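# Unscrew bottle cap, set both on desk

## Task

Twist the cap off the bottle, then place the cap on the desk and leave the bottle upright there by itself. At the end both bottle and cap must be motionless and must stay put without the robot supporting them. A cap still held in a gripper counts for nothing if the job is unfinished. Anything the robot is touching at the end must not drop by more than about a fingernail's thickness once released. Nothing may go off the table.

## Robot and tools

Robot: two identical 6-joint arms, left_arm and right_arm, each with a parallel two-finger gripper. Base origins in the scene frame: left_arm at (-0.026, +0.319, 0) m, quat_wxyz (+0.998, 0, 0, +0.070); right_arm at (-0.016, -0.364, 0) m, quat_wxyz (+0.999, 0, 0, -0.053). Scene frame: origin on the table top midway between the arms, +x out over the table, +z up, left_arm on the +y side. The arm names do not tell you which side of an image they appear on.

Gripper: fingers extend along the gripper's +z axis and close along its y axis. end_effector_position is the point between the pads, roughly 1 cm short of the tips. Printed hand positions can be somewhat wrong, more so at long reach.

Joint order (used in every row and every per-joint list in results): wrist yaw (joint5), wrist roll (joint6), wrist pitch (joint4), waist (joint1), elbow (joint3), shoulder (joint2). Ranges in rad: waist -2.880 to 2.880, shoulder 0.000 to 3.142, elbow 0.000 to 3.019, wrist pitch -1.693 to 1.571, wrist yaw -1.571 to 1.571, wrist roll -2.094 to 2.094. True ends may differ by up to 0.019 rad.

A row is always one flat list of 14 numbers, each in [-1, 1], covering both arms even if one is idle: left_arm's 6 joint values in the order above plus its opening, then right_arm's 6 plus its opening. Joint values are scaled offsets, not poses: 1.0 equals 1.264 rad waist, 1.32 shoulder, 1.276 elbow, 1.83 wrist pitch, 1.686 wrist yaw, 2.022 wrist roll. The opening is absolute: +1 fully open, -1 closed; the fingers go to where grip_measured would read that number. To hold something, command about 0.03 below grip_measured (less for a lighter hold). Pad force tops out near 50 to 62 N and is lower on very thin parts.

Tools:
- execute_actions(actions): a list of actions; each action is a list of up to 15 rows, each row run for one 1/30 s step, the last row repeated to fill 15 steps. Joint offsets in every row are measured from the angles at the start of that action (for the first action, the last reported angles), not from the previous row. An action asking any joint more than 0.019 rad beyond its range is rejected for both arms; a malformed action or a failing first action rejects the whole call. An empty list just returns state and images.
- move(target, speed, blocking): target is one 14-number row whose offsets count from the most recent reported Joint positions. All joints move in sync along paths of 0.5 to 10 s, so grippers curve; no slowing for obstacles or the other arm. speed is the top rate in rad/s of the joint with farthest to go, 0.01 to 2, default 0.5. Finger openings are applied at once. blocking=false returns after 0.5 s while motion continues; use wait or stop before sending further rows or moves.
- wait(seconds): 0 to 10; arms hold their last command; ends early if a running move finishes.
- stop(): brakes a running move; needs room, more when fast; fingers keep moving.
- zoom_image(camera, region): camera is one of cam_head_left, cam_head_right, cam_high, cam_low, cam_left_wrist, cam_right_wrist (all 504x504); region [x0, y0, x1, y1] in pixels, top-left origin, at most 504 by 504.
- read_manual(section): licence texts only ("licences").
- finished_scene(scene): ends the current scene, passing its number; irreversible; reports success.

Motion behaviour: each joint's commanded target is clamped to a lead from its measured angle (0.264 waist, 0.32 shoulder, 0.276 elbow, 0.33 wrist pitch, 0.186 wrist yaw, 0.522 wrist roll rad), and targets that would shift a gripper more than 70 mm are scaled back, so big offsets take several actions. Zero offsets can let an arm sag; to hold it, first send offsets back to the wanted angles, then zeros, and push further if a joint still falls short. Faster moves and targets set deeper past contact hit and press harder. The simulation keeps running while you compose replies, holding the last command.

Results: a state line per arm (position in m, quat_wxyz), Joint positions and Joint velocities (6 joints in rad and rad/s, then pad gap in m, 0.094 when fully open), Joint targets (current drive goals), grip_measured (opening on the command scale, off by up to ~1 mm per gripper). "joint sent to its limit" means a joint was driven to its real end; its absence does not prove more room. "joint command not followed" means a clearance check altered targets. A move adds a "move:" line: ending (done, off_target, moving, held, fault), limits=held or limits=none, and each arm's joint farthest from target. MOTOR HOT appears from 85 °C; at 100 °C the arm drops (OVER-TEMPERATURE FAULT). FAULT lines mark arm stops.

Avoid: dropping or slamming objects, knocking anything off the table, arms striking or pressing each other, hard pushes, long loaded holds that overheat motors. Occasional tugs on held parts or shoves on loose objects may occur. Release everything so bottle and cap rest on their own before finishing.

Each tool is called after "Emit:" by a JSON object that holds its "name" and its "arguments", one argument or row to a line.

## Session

Emit:
{"name": "execute_actions", "arguments": {
  "actions": []
}}

Scene clock: 0.00 s.
left_arm: end_effector_position=(-0.0420, +0.8232, +0.3308) grip_measured=+1.000 end_effector_quat_wxyz=(+0.218, -0.357, +0.890, +0.180) | right_arm: end_effector_position=(+0.3364, -0.3422, +0.3036) grip_measured=+1.000 end_effector_quat_wxyz=(+0.581, +0.411, +0.702, -0.033)
Joint names: [wrist yaw, wrist roll, wrist pitch, waist, elbow, shoulder]
Joint positions: left_arm=[ 0.332  0.872 -1.161  1.576  1.433  1.366  0.094] | right_arm=[ 0.974  1.001 -0.493  0.585  0.673  0.794  0.094]
Joint velocities: left_arm=[-0.037  0.081 -0.022 -0.005 -0.017  0.005  0.   ] | right_arm=[ 0.037 -0.066 -0.002 -0.005  0.007 -0.005  0.   ]
Motor temperatures (°C, as the motors report them): left_arm=[22 23 23 24 23 24] | right_arm=[24 23 23 25 24 23]
Joint targets: left_arm=[0.332 0.872 -1.158 1.576 1.462 1.362] | right_arm=[0.974 1.000 -0.488 0.585 0.705 0.794]

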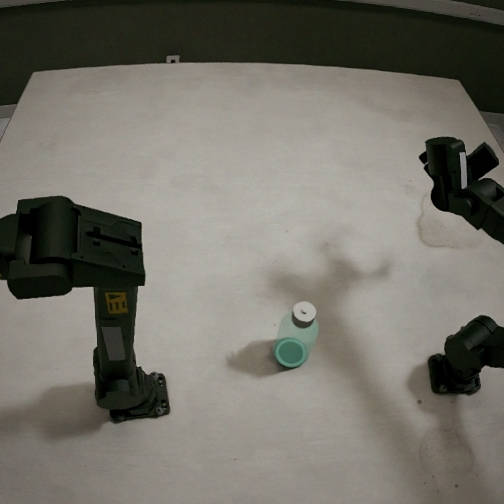

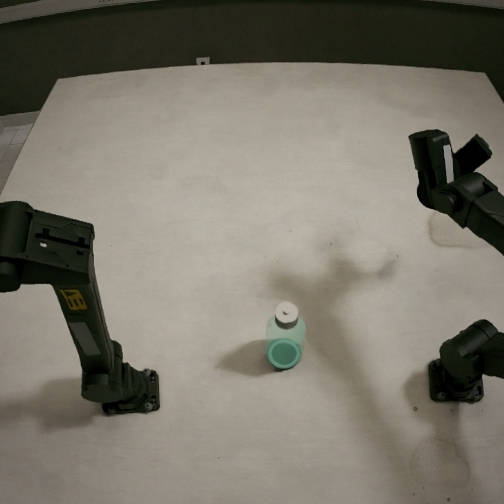

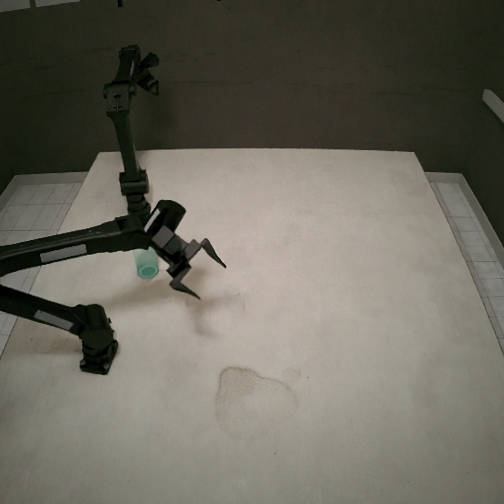

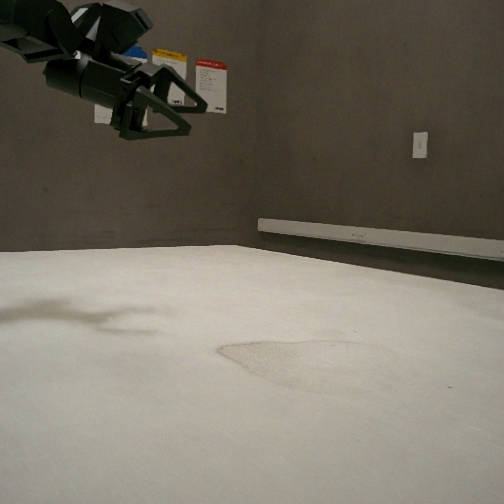

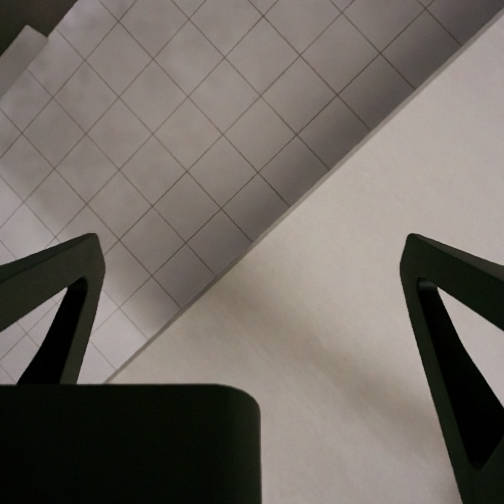

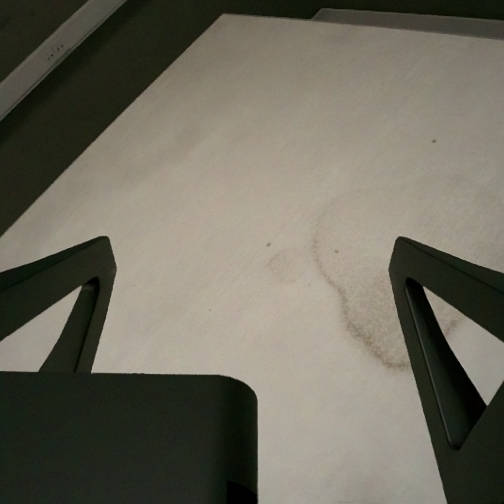

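Emit:
{"name": "move", "arguments": {
  "target": [-0.197,-0.431,0.7,-1,-0.3,0.2,1,-0.578,-0.495,-0.585,0.705,0.495,0.354,1],
  "speed": 0.9
}}

Scene clock: 8.33 s.
left_arm: end_effector_position=(+0.5615, +0.5983, +0.1821) grip_measured=+1.000 end_effector_quat_wxyz=(+0.507, -0.183, +0.835, +0.116) | right_arm: end_effector_position=(+0.0533, -0.0217, +0.2618) grip_measured=+1.000 end_effector_quat_wxyz=(+0.002, -0.630, +0.776, +0.002)
Joint names: [wrist yaw, wrist roll, wrist pitch, waist, elbow, shoulder]
Joint positions: left_arm=[0.004 0.012 0.102 0.306 1.05  1.63  0.094] | right_arm=[-0.     0.008 -1.556  1.478  1.24   1.249  0.094]
Joint velocities: left_arm=[ 0.051  0.022  0.017 -0.005 -0.007 -0.005  0.   ] | right_arm=[ 0.051 -0.095 -0.007 -0.024  0.002 -0.015  0.   ]
Motor temperatures (°C, as the motors report them): left_arm=[22 23 23 24 25 24] | right_arm=[24 23 23 25 27 23]
Joint targets: left_arm=[-0.000 0.000 0.120 0.312 1.051 1.630] | right_arm=[-0.001 -0.001 -1.563 1.476 1.305 1.262]
move: off_target (right_arm); limits=none; left_arm: farthest joint: the wrist pitch, 0.018 radians from its target (1.281 radians at the start); right_arm: farthest joint: the elbow, 0.065 radians from its target (0.632 radians at the start)

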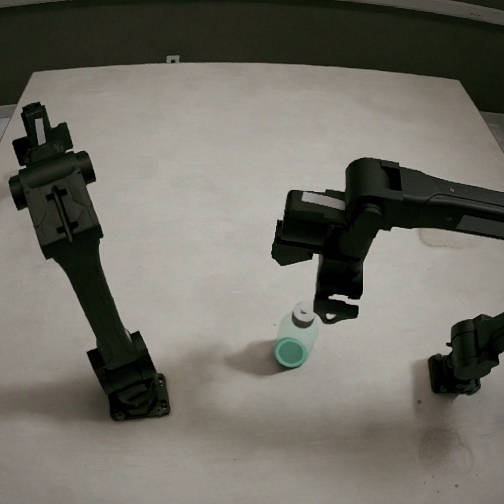

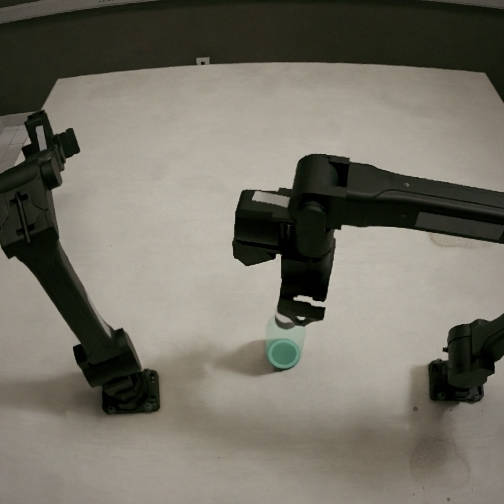

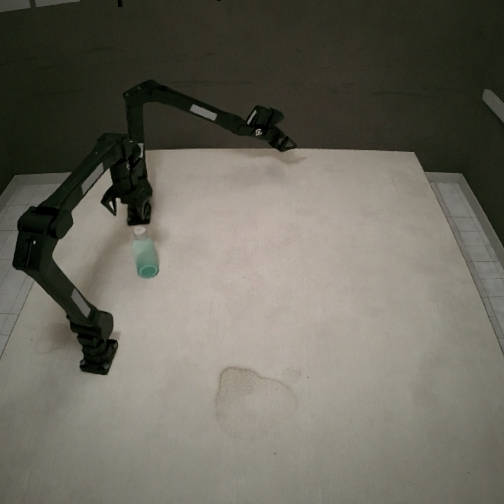

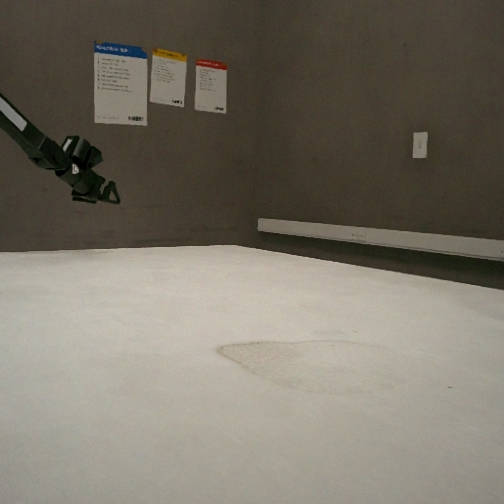

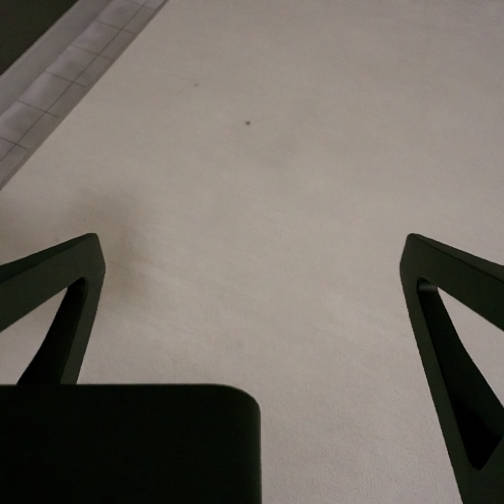

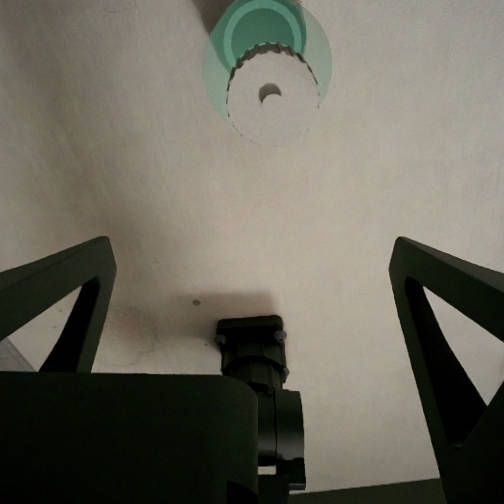

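Emit:
{"name": "move", "arguments": {
  "target": [0,0,0.68,-0.6,-0.28,0.3,1,0,0.775,0.098,-0.024,-0.069,0.066,1],
  "speed": 1.2
}}

Scene clock: 13.20 s.
left_arm: end_effector_position=(+0.5306, +0.1348, +0.0698) grip_measured=+1.000 end_effector_quat_wxyz=(+0.698, +0.118, +0.698, -0.109) | right_arm: end_effector_position=(+0.0653, +0.0032, +0.2068) grip_measured=+1.000 end_effector_quat_wxyz=(+0.001, +0.107, +0.994, +0.011)
Joint names: [wrist yaw, wrist roll, wrist pitch, waist, elbow, shoulder]
Joint positions: left_arm=[ 0.004  0.011  1.328 -0.458  0.694  2.024  0.094] | right_arm=[-0.     1.567 -1.386  1.46   1.159  1.321  0.094]
Joint velocities: left_arm=[ 0.066  0.037 -0.007 -0.005 -0.002  0.005  0.   ] | right_arm=[-0.037 -0.007 -0.002 -0.005 -0.002 -0.015  0.   ]
Motor temperatures (°C, as the motors report them): left_arm=[22 23 23 24 25 25] | right_arm=[24 23 23 25 27 23]
Joint targets: left_arm=[0.004 0.012 1.346 -0.452 0.693 2.026] | right_arm=[-0.000 1.575 -1.377 1.448 1.151 1.336]
move: done; limits=none; left_arm: farthest joint: the wrist pitch, 0.018 radians from its target (1.244 radians at the start); right_arm: farthest joint: the shoulder, 0.015 radians from its target (0.087 radians at the start)

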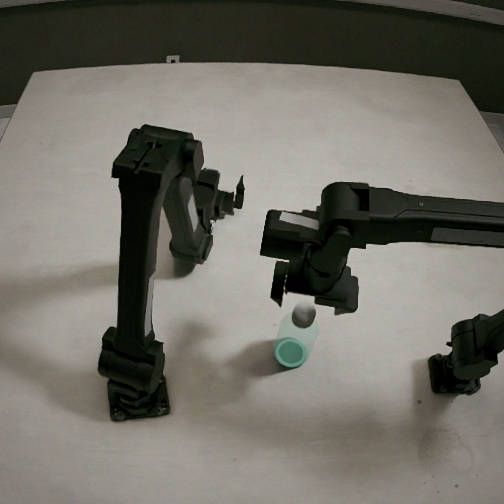

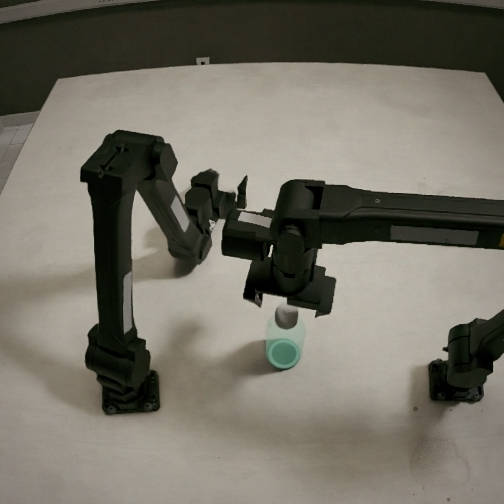

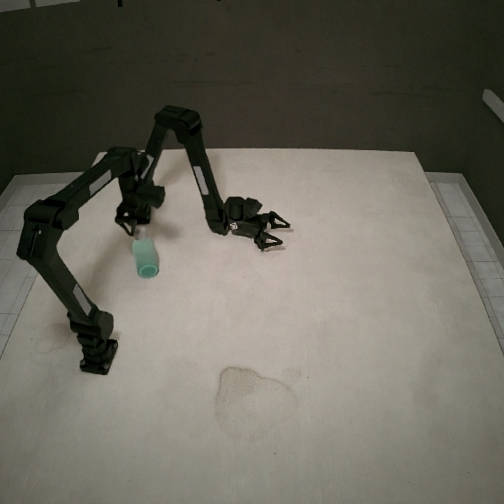

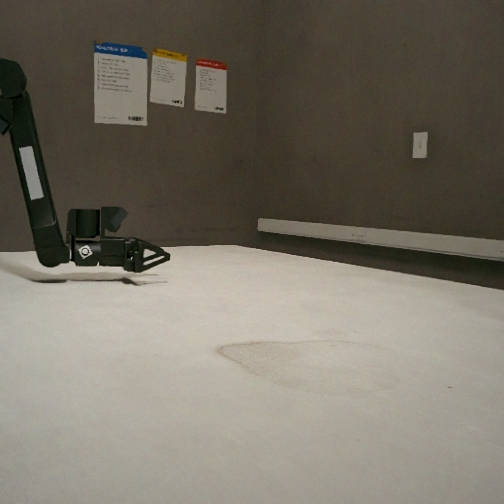

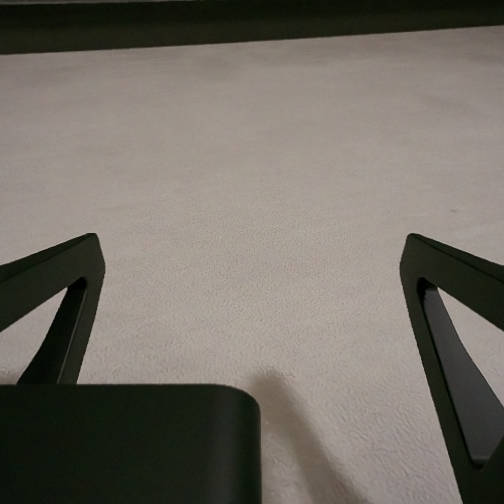

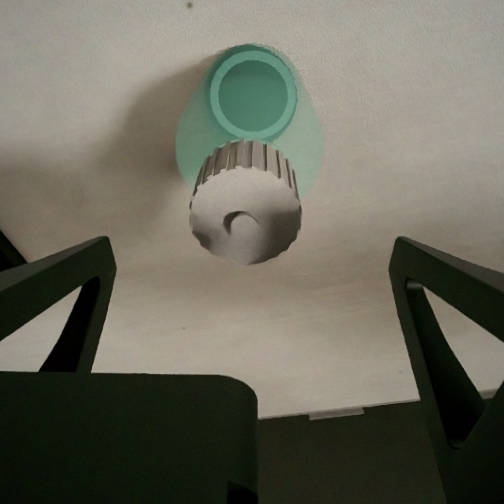

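Emit:
{"name": "move", "arguments": {
  "target": [0,0,0,0,0.01,0,1,0,0,0.052,0,-0.054,0.032,0.3],
  "speed": 0.15
}}

Emit:
{"name": "zoom_image", "arguments": {
  "camera": "cam_high",
  "region": [100,190,190,280]
}}

Scene clock: 16.83 s.
left_arm: end_effector_position=(+0.5306, +0.1348, +0.0698) grip_measured=+1.000 end_effector_quat_wxyz=(+0.698, +0.118, +0.698, -0.109) | right_arm: end_effector_position=(+0.0659, +0.0057, +0.1732) grip_measured=+0.303 end_effector_quat_wxyz=(+0.001, +0.107, +0.994, +0.009)
Joint names: [wrist yaw, wrist roll, wrist pitch, waist, elbow, shoulder]
Joint positions: left_arm=[ 0.004  0.011  1.328 -0.458  0.694  2.024  0.094] | right_arm=[-0.     1.567 -1.3    1.46   1.097  1.35   0.061]
Joint velocities: left_arm=[ 0.007  0.022  0.002 -0.005 -0.012  0.005  0.   ] | right_arm=[-0.051 -0.007 -0.007 -0.015 -0.007 -0.005  0.   ]
Motor temperatures (°C, as the motors report them): left_arm=[22 23 23 24 25 25] | right_arm=[24 23 23 25 27 23]
Joint targets: left_arm=[0.004 0.011 1.328 -0.458 0.707 2.024] | right_arm=[-0.000 1.566 -1.291 1.460 1.090 1.364]
move: done; limits=none; left_arm: farthest joint: the elbow, 0.013 radians from its target (0.013 radians at the start); right_arm: farthest joint: the shoulder, 0.013 radians from its target (0.042 radians at the start)

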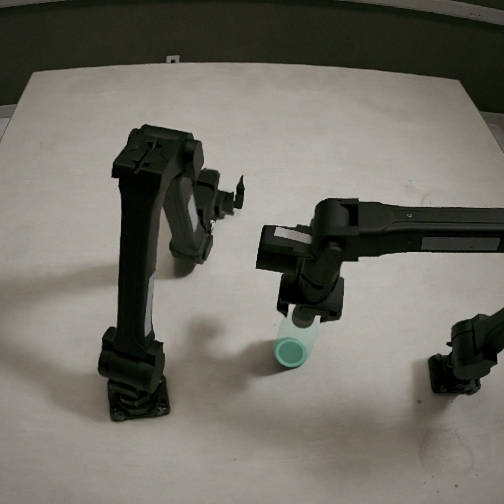

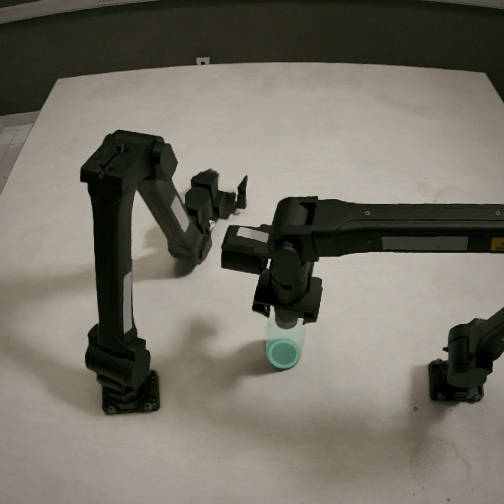

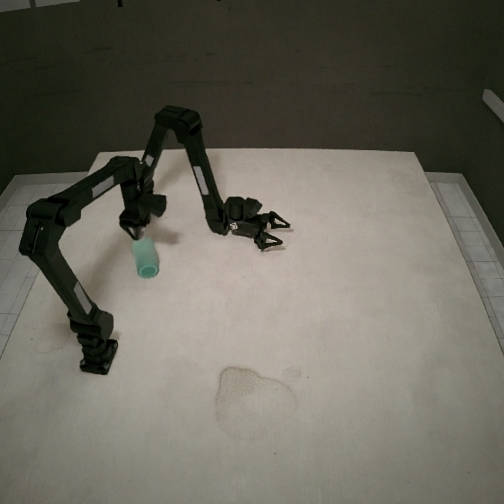

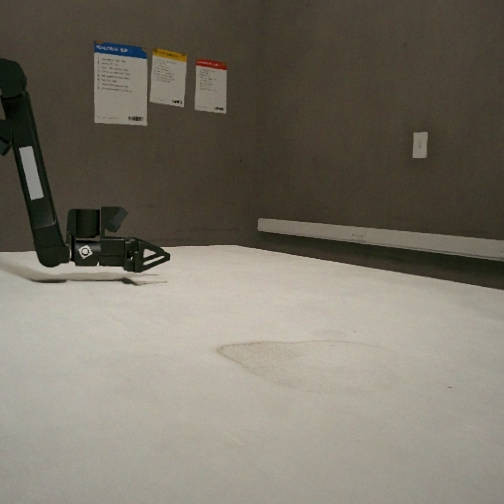

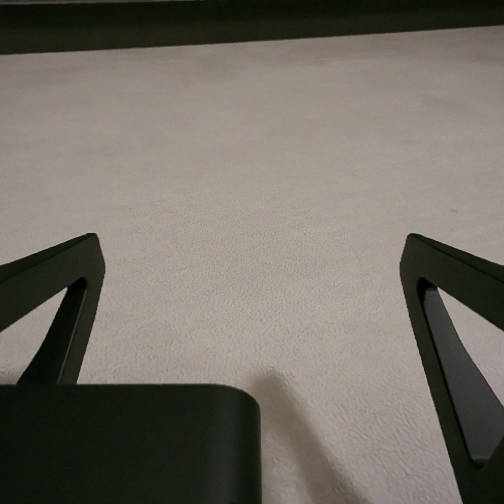

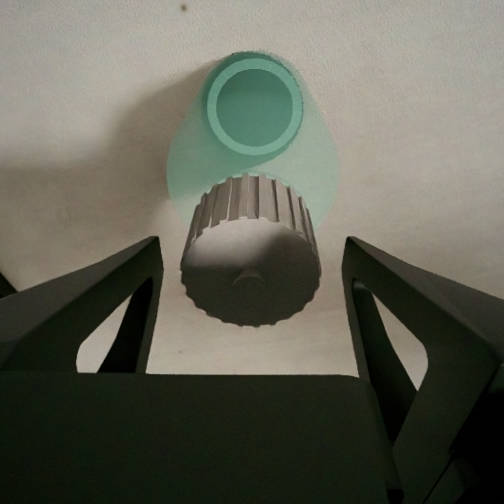

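Region (100, 190, 190, 280) of cam_high's 504x504 image, scaled by 5.600, with more detail than that image has.

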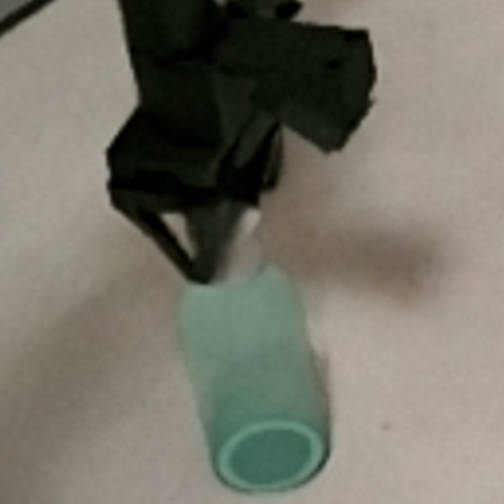

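Emit:
{"name": "move", "arguments": {
  "target": [0,0,0,0,0.01,0,1,0,0,0.016,-0.012,-0.018,0.008,0.1],
  "speed": 0.1
}}

Emit:
{"name": "move", "arguments": {
  "target": [0,0,0,0,0.01,0,1,0,0,0,0,0.02,0,-0.2]
}}

Emit:
{"name": "move", "arguments": {
  "target": [0,0,0,0,0.01,0,1,0,0,-0.028,0,0.03,-0.045,-0.2],
  "speed": 0.1
}}

Scene clock: 21.87 s.
left_arm: end_effector_position=(+0.5306, +0.1348, +0.0698) grip_measured=+1.000 end_effector_quat_wxyz=(+0.698, +0.118, +0.698, -0.109) | right_arm: end_effector_position=(+0.0670, +0.0053, +0.1677) grip_measured=+0.103 end_effector_quat_wxyz=(+0.001, +0.108, +0.994, +0.011)
Joint names: [wrist yaw, wrist roll, wrist pitch, waist, elbow, shoulder]
Joint positions: left_arm=[ 0.004  0.011  1.328 -0.458  0.694  2.024  0.094] | right_arm=[-0.     1.567 -1.28   1.457  1.082  1.35   0.052]
Joint velocities: left_arm=[-0.066 -0.051  0.022 -0.005 -0.012 -0.005  0.   ] | right_arm=[ 0.022 -0.007 -0.002  0.005  0.007 -0.005 -0.   ]
Motor temperatures (°C, as the motors report them): left_arm=[22 23 23 24 24 25] | right_arm=[24 23 23 25 27 23]
Joint targets: left_arm=[0.004 0.011 1.328 -0.458 0.707 2.024] | right_arm=[-0.000 1.567 -1.270 1.444 1.074 1.361]
move: done; limits=none; left_arm: farthest joint: the elbow, 0.013 radians from its target (0.013 radians at the start); right_arm: farthest joint: the waist, 0.012 radians from its target (0.015 radians at the start)

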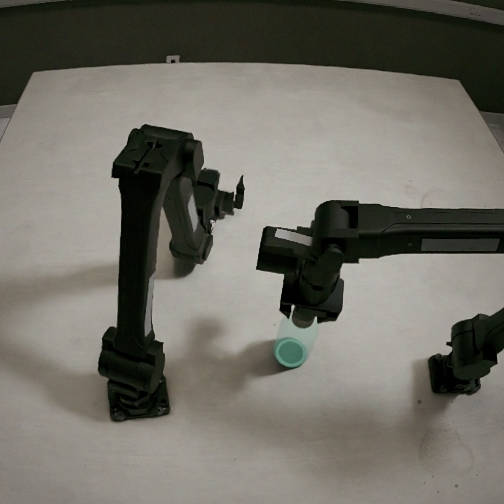

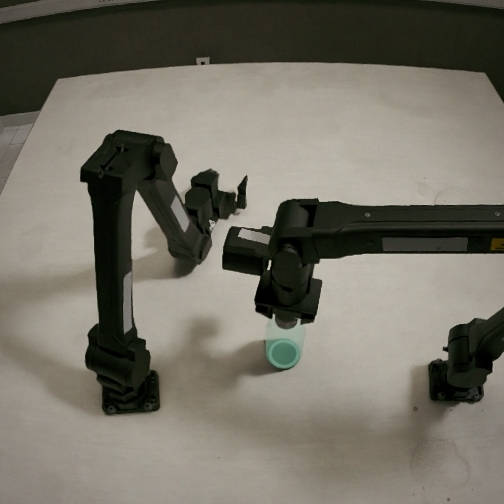

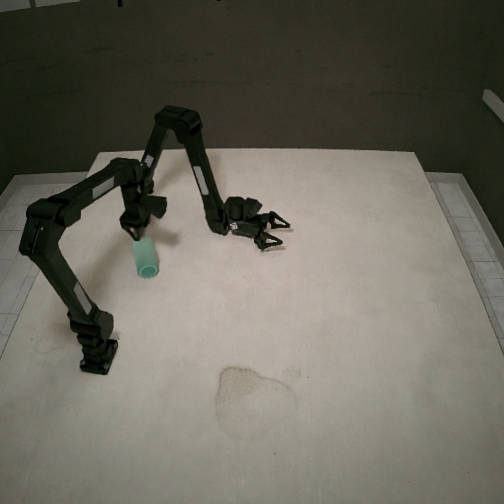

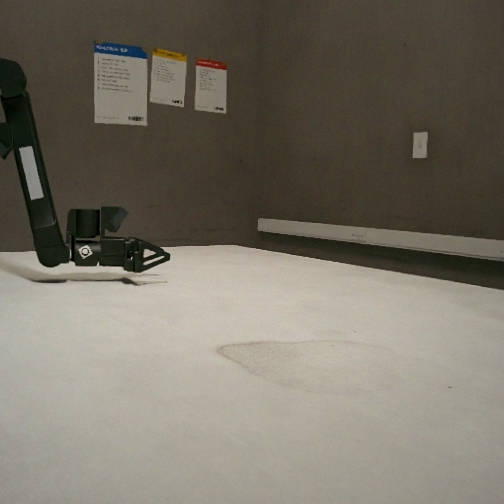

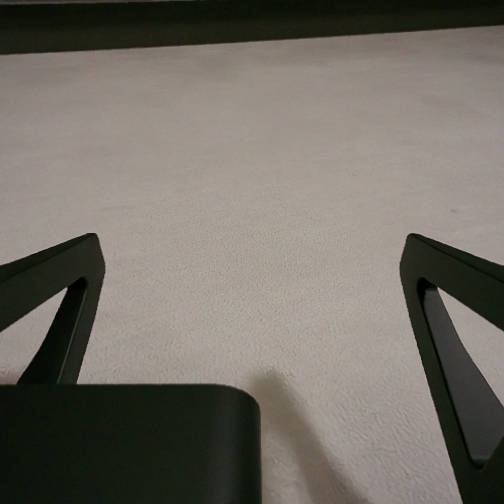

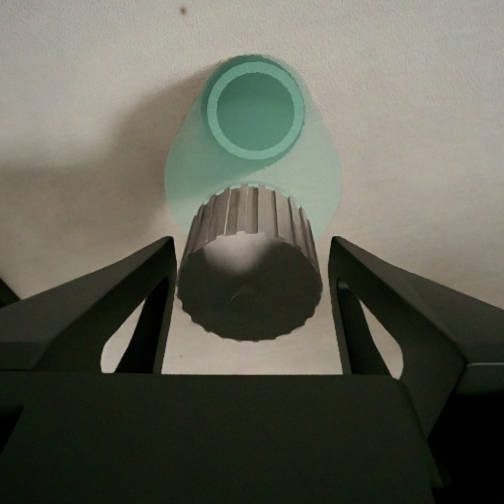

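Scene clock: 22.57 s.
left_arm: end_effector_position=(+0.5306, +0.1348, +0.0698) grip_measured=+1.000 end_effector_quat_wxyz=(+0.698, +0.118, +0.698, -0.109) | right_arm: end_effector_position=(+0.0670, +0.0053, +0.1677) grip_measured=-0.147 end_effector_quat_wxyz=(+0.001, +0.108, +0.994, +0.011)
Joint names: [wrist yaw, wrist roll, wrist pitch, waist, elbow, shoulder]
Joint positions: left_arm=[ 0.004  0.011  1.328 -0.458  0.694  2.024  0.094] | right_arm=[-0.     1.567 -1.28   1.457  1.082  1.35   0.04 ]
Joint velocities: left_arm=[-0.066 -0.051 -0.012 -0.015 -0.007 -0.024  0.   ] | right_arm=[-0.007  0.037 -0.007 -0.015 -0.027  0.005 -0.   ]
Motor temperatures (°C, as the motors report them): left_arm=[22 23 23 24 24 25] | right_arm=[24 23 23 25 27 23]
Joint targets: left_arm=[0.004 0.011 1.328 -0.458 0.707 2.024] | right_arm=[-0.000 1.567 -1.279 1.457 1.107 1.350]
move: off_target (right_arm); limits=none; left_arm: farthest joint: the elbow, 0.013 radians from its target (0.013 radians at the start); right_arm: farthest joint: the elbow, 0.026 radians from its target (0.026 radians at the start)

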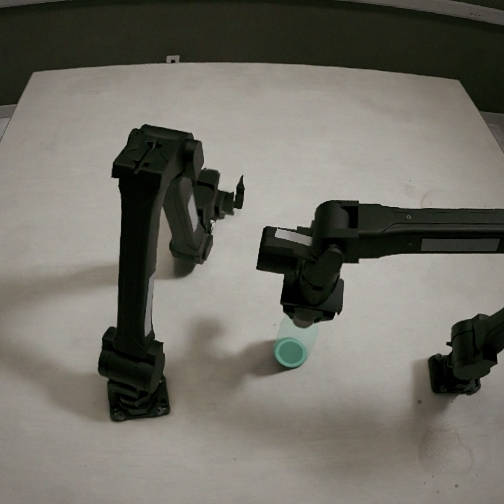

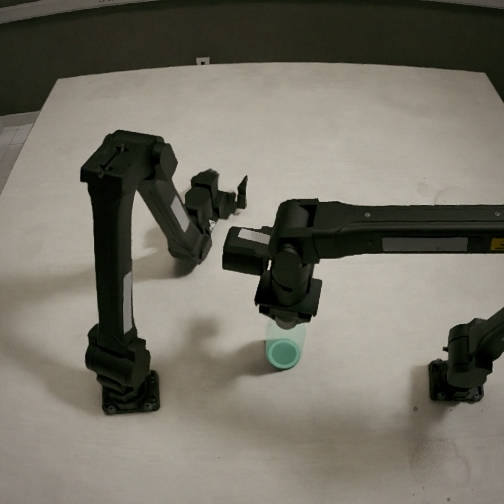

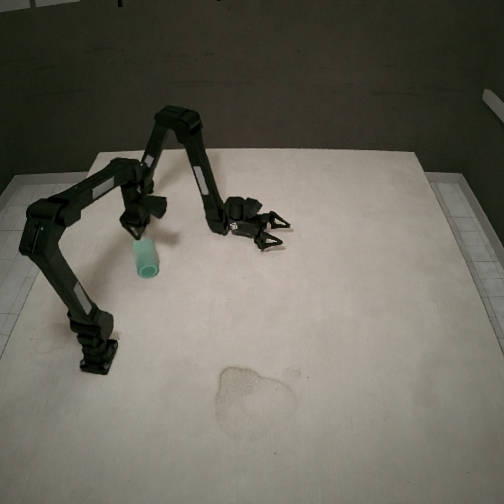

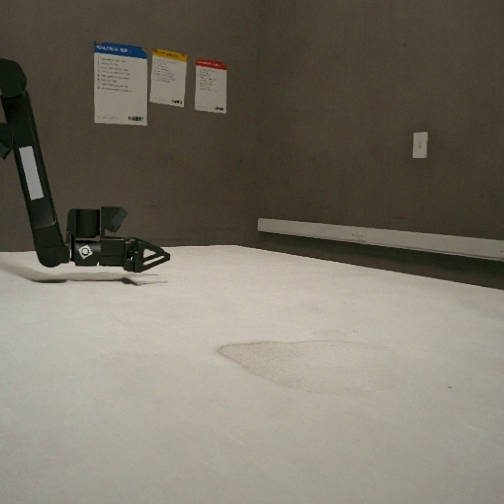

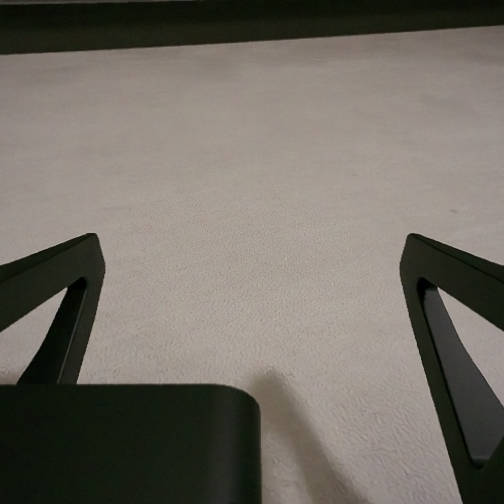

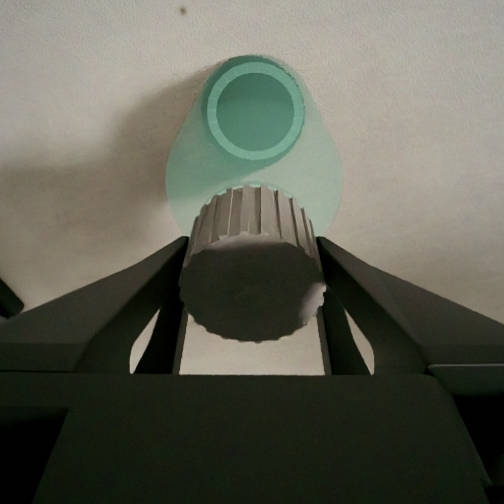

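Scene clock: 23.53 s.
left_arm: end_effector_position=(+0.5306, +0.1348, +0.0698) grip_measured=+1.000 end_effector_quat_wxyz=(+0.698, +0.118, +0.698, -0.109) | right_arm: end_effector_position=(+0.0642, -0.0070, +0.1813) grip_measured=-0.147 end_effector_quat_wxyz=(+0.001, +0.108, +0.994, +0.009)
Joint names: [wrist yaw, wrist roll, wrist pitch, waist, elbow, shoulder]
Joint positions: left_arm=[ 0.004  0.011  1.328 -0.458  0.694  2.024  0.094] | right_arm=[-0.     1.567 -1.324  1.457  1.082  1.311  0.04 ]
Joint velocities: left_arm=[ 0.007 -0.022  0.002  0.005  0.002 -0.005  0.   ] | right_arm=[ 0.022  0.022 -0.012  0.005 -0.022 -0.015  0.001]
Motor temperatures (°C, as the motors report them): left_arm=[22 23 23 24 24 25] | right_arm=[24 23 23 25 27 23]
Joint targets: left_arm=[0.004 0.011 1.328 -0.458 0.707 2.024] | right_arm=[-0.000 1.567 -1.331 1.457 1.120 1.291]
move: off_target (right_arm); limits=none; left_arm: farthest joint: the elbow, 0.013 radians from its target (0.013 radians at the start); right_arm: farthest joint: the elbow, 0.039 radians from its target (0.039 radians at the start)

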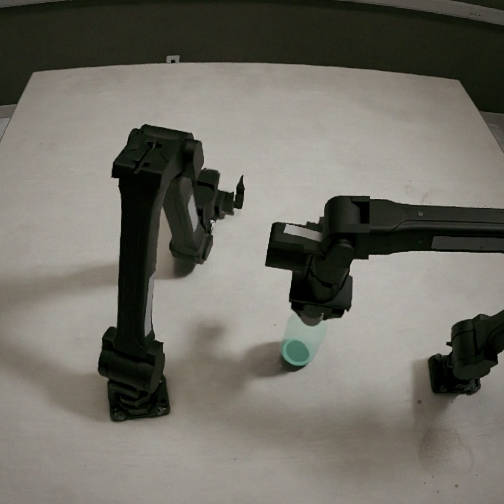

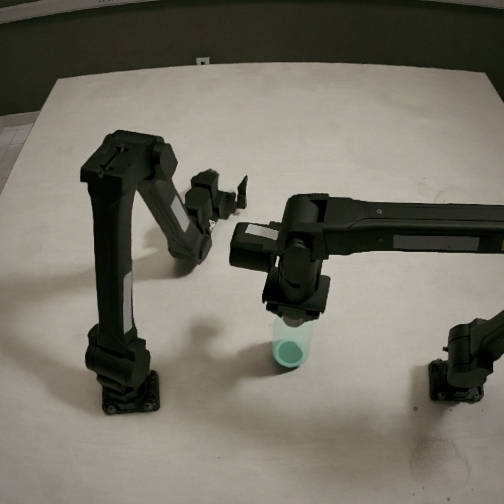

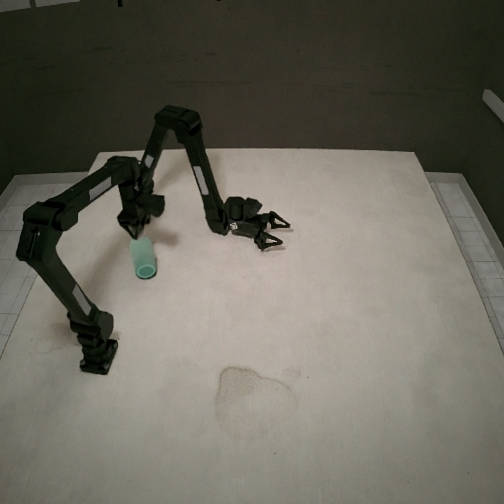

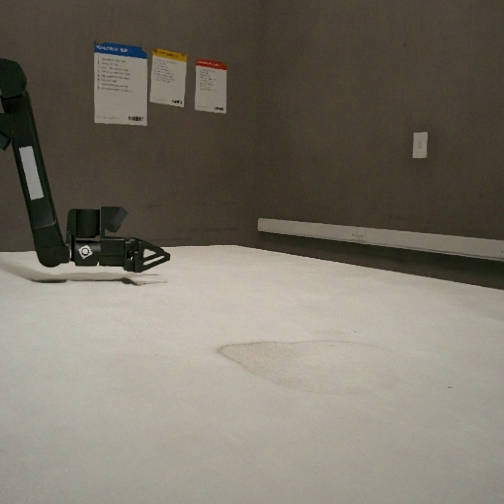

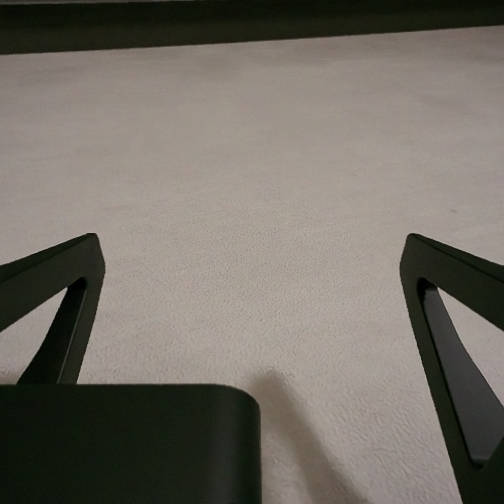

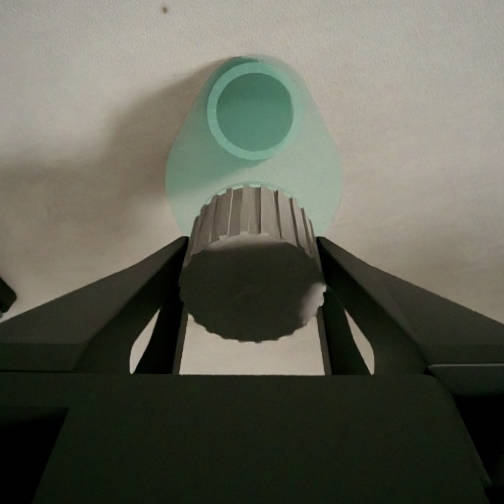

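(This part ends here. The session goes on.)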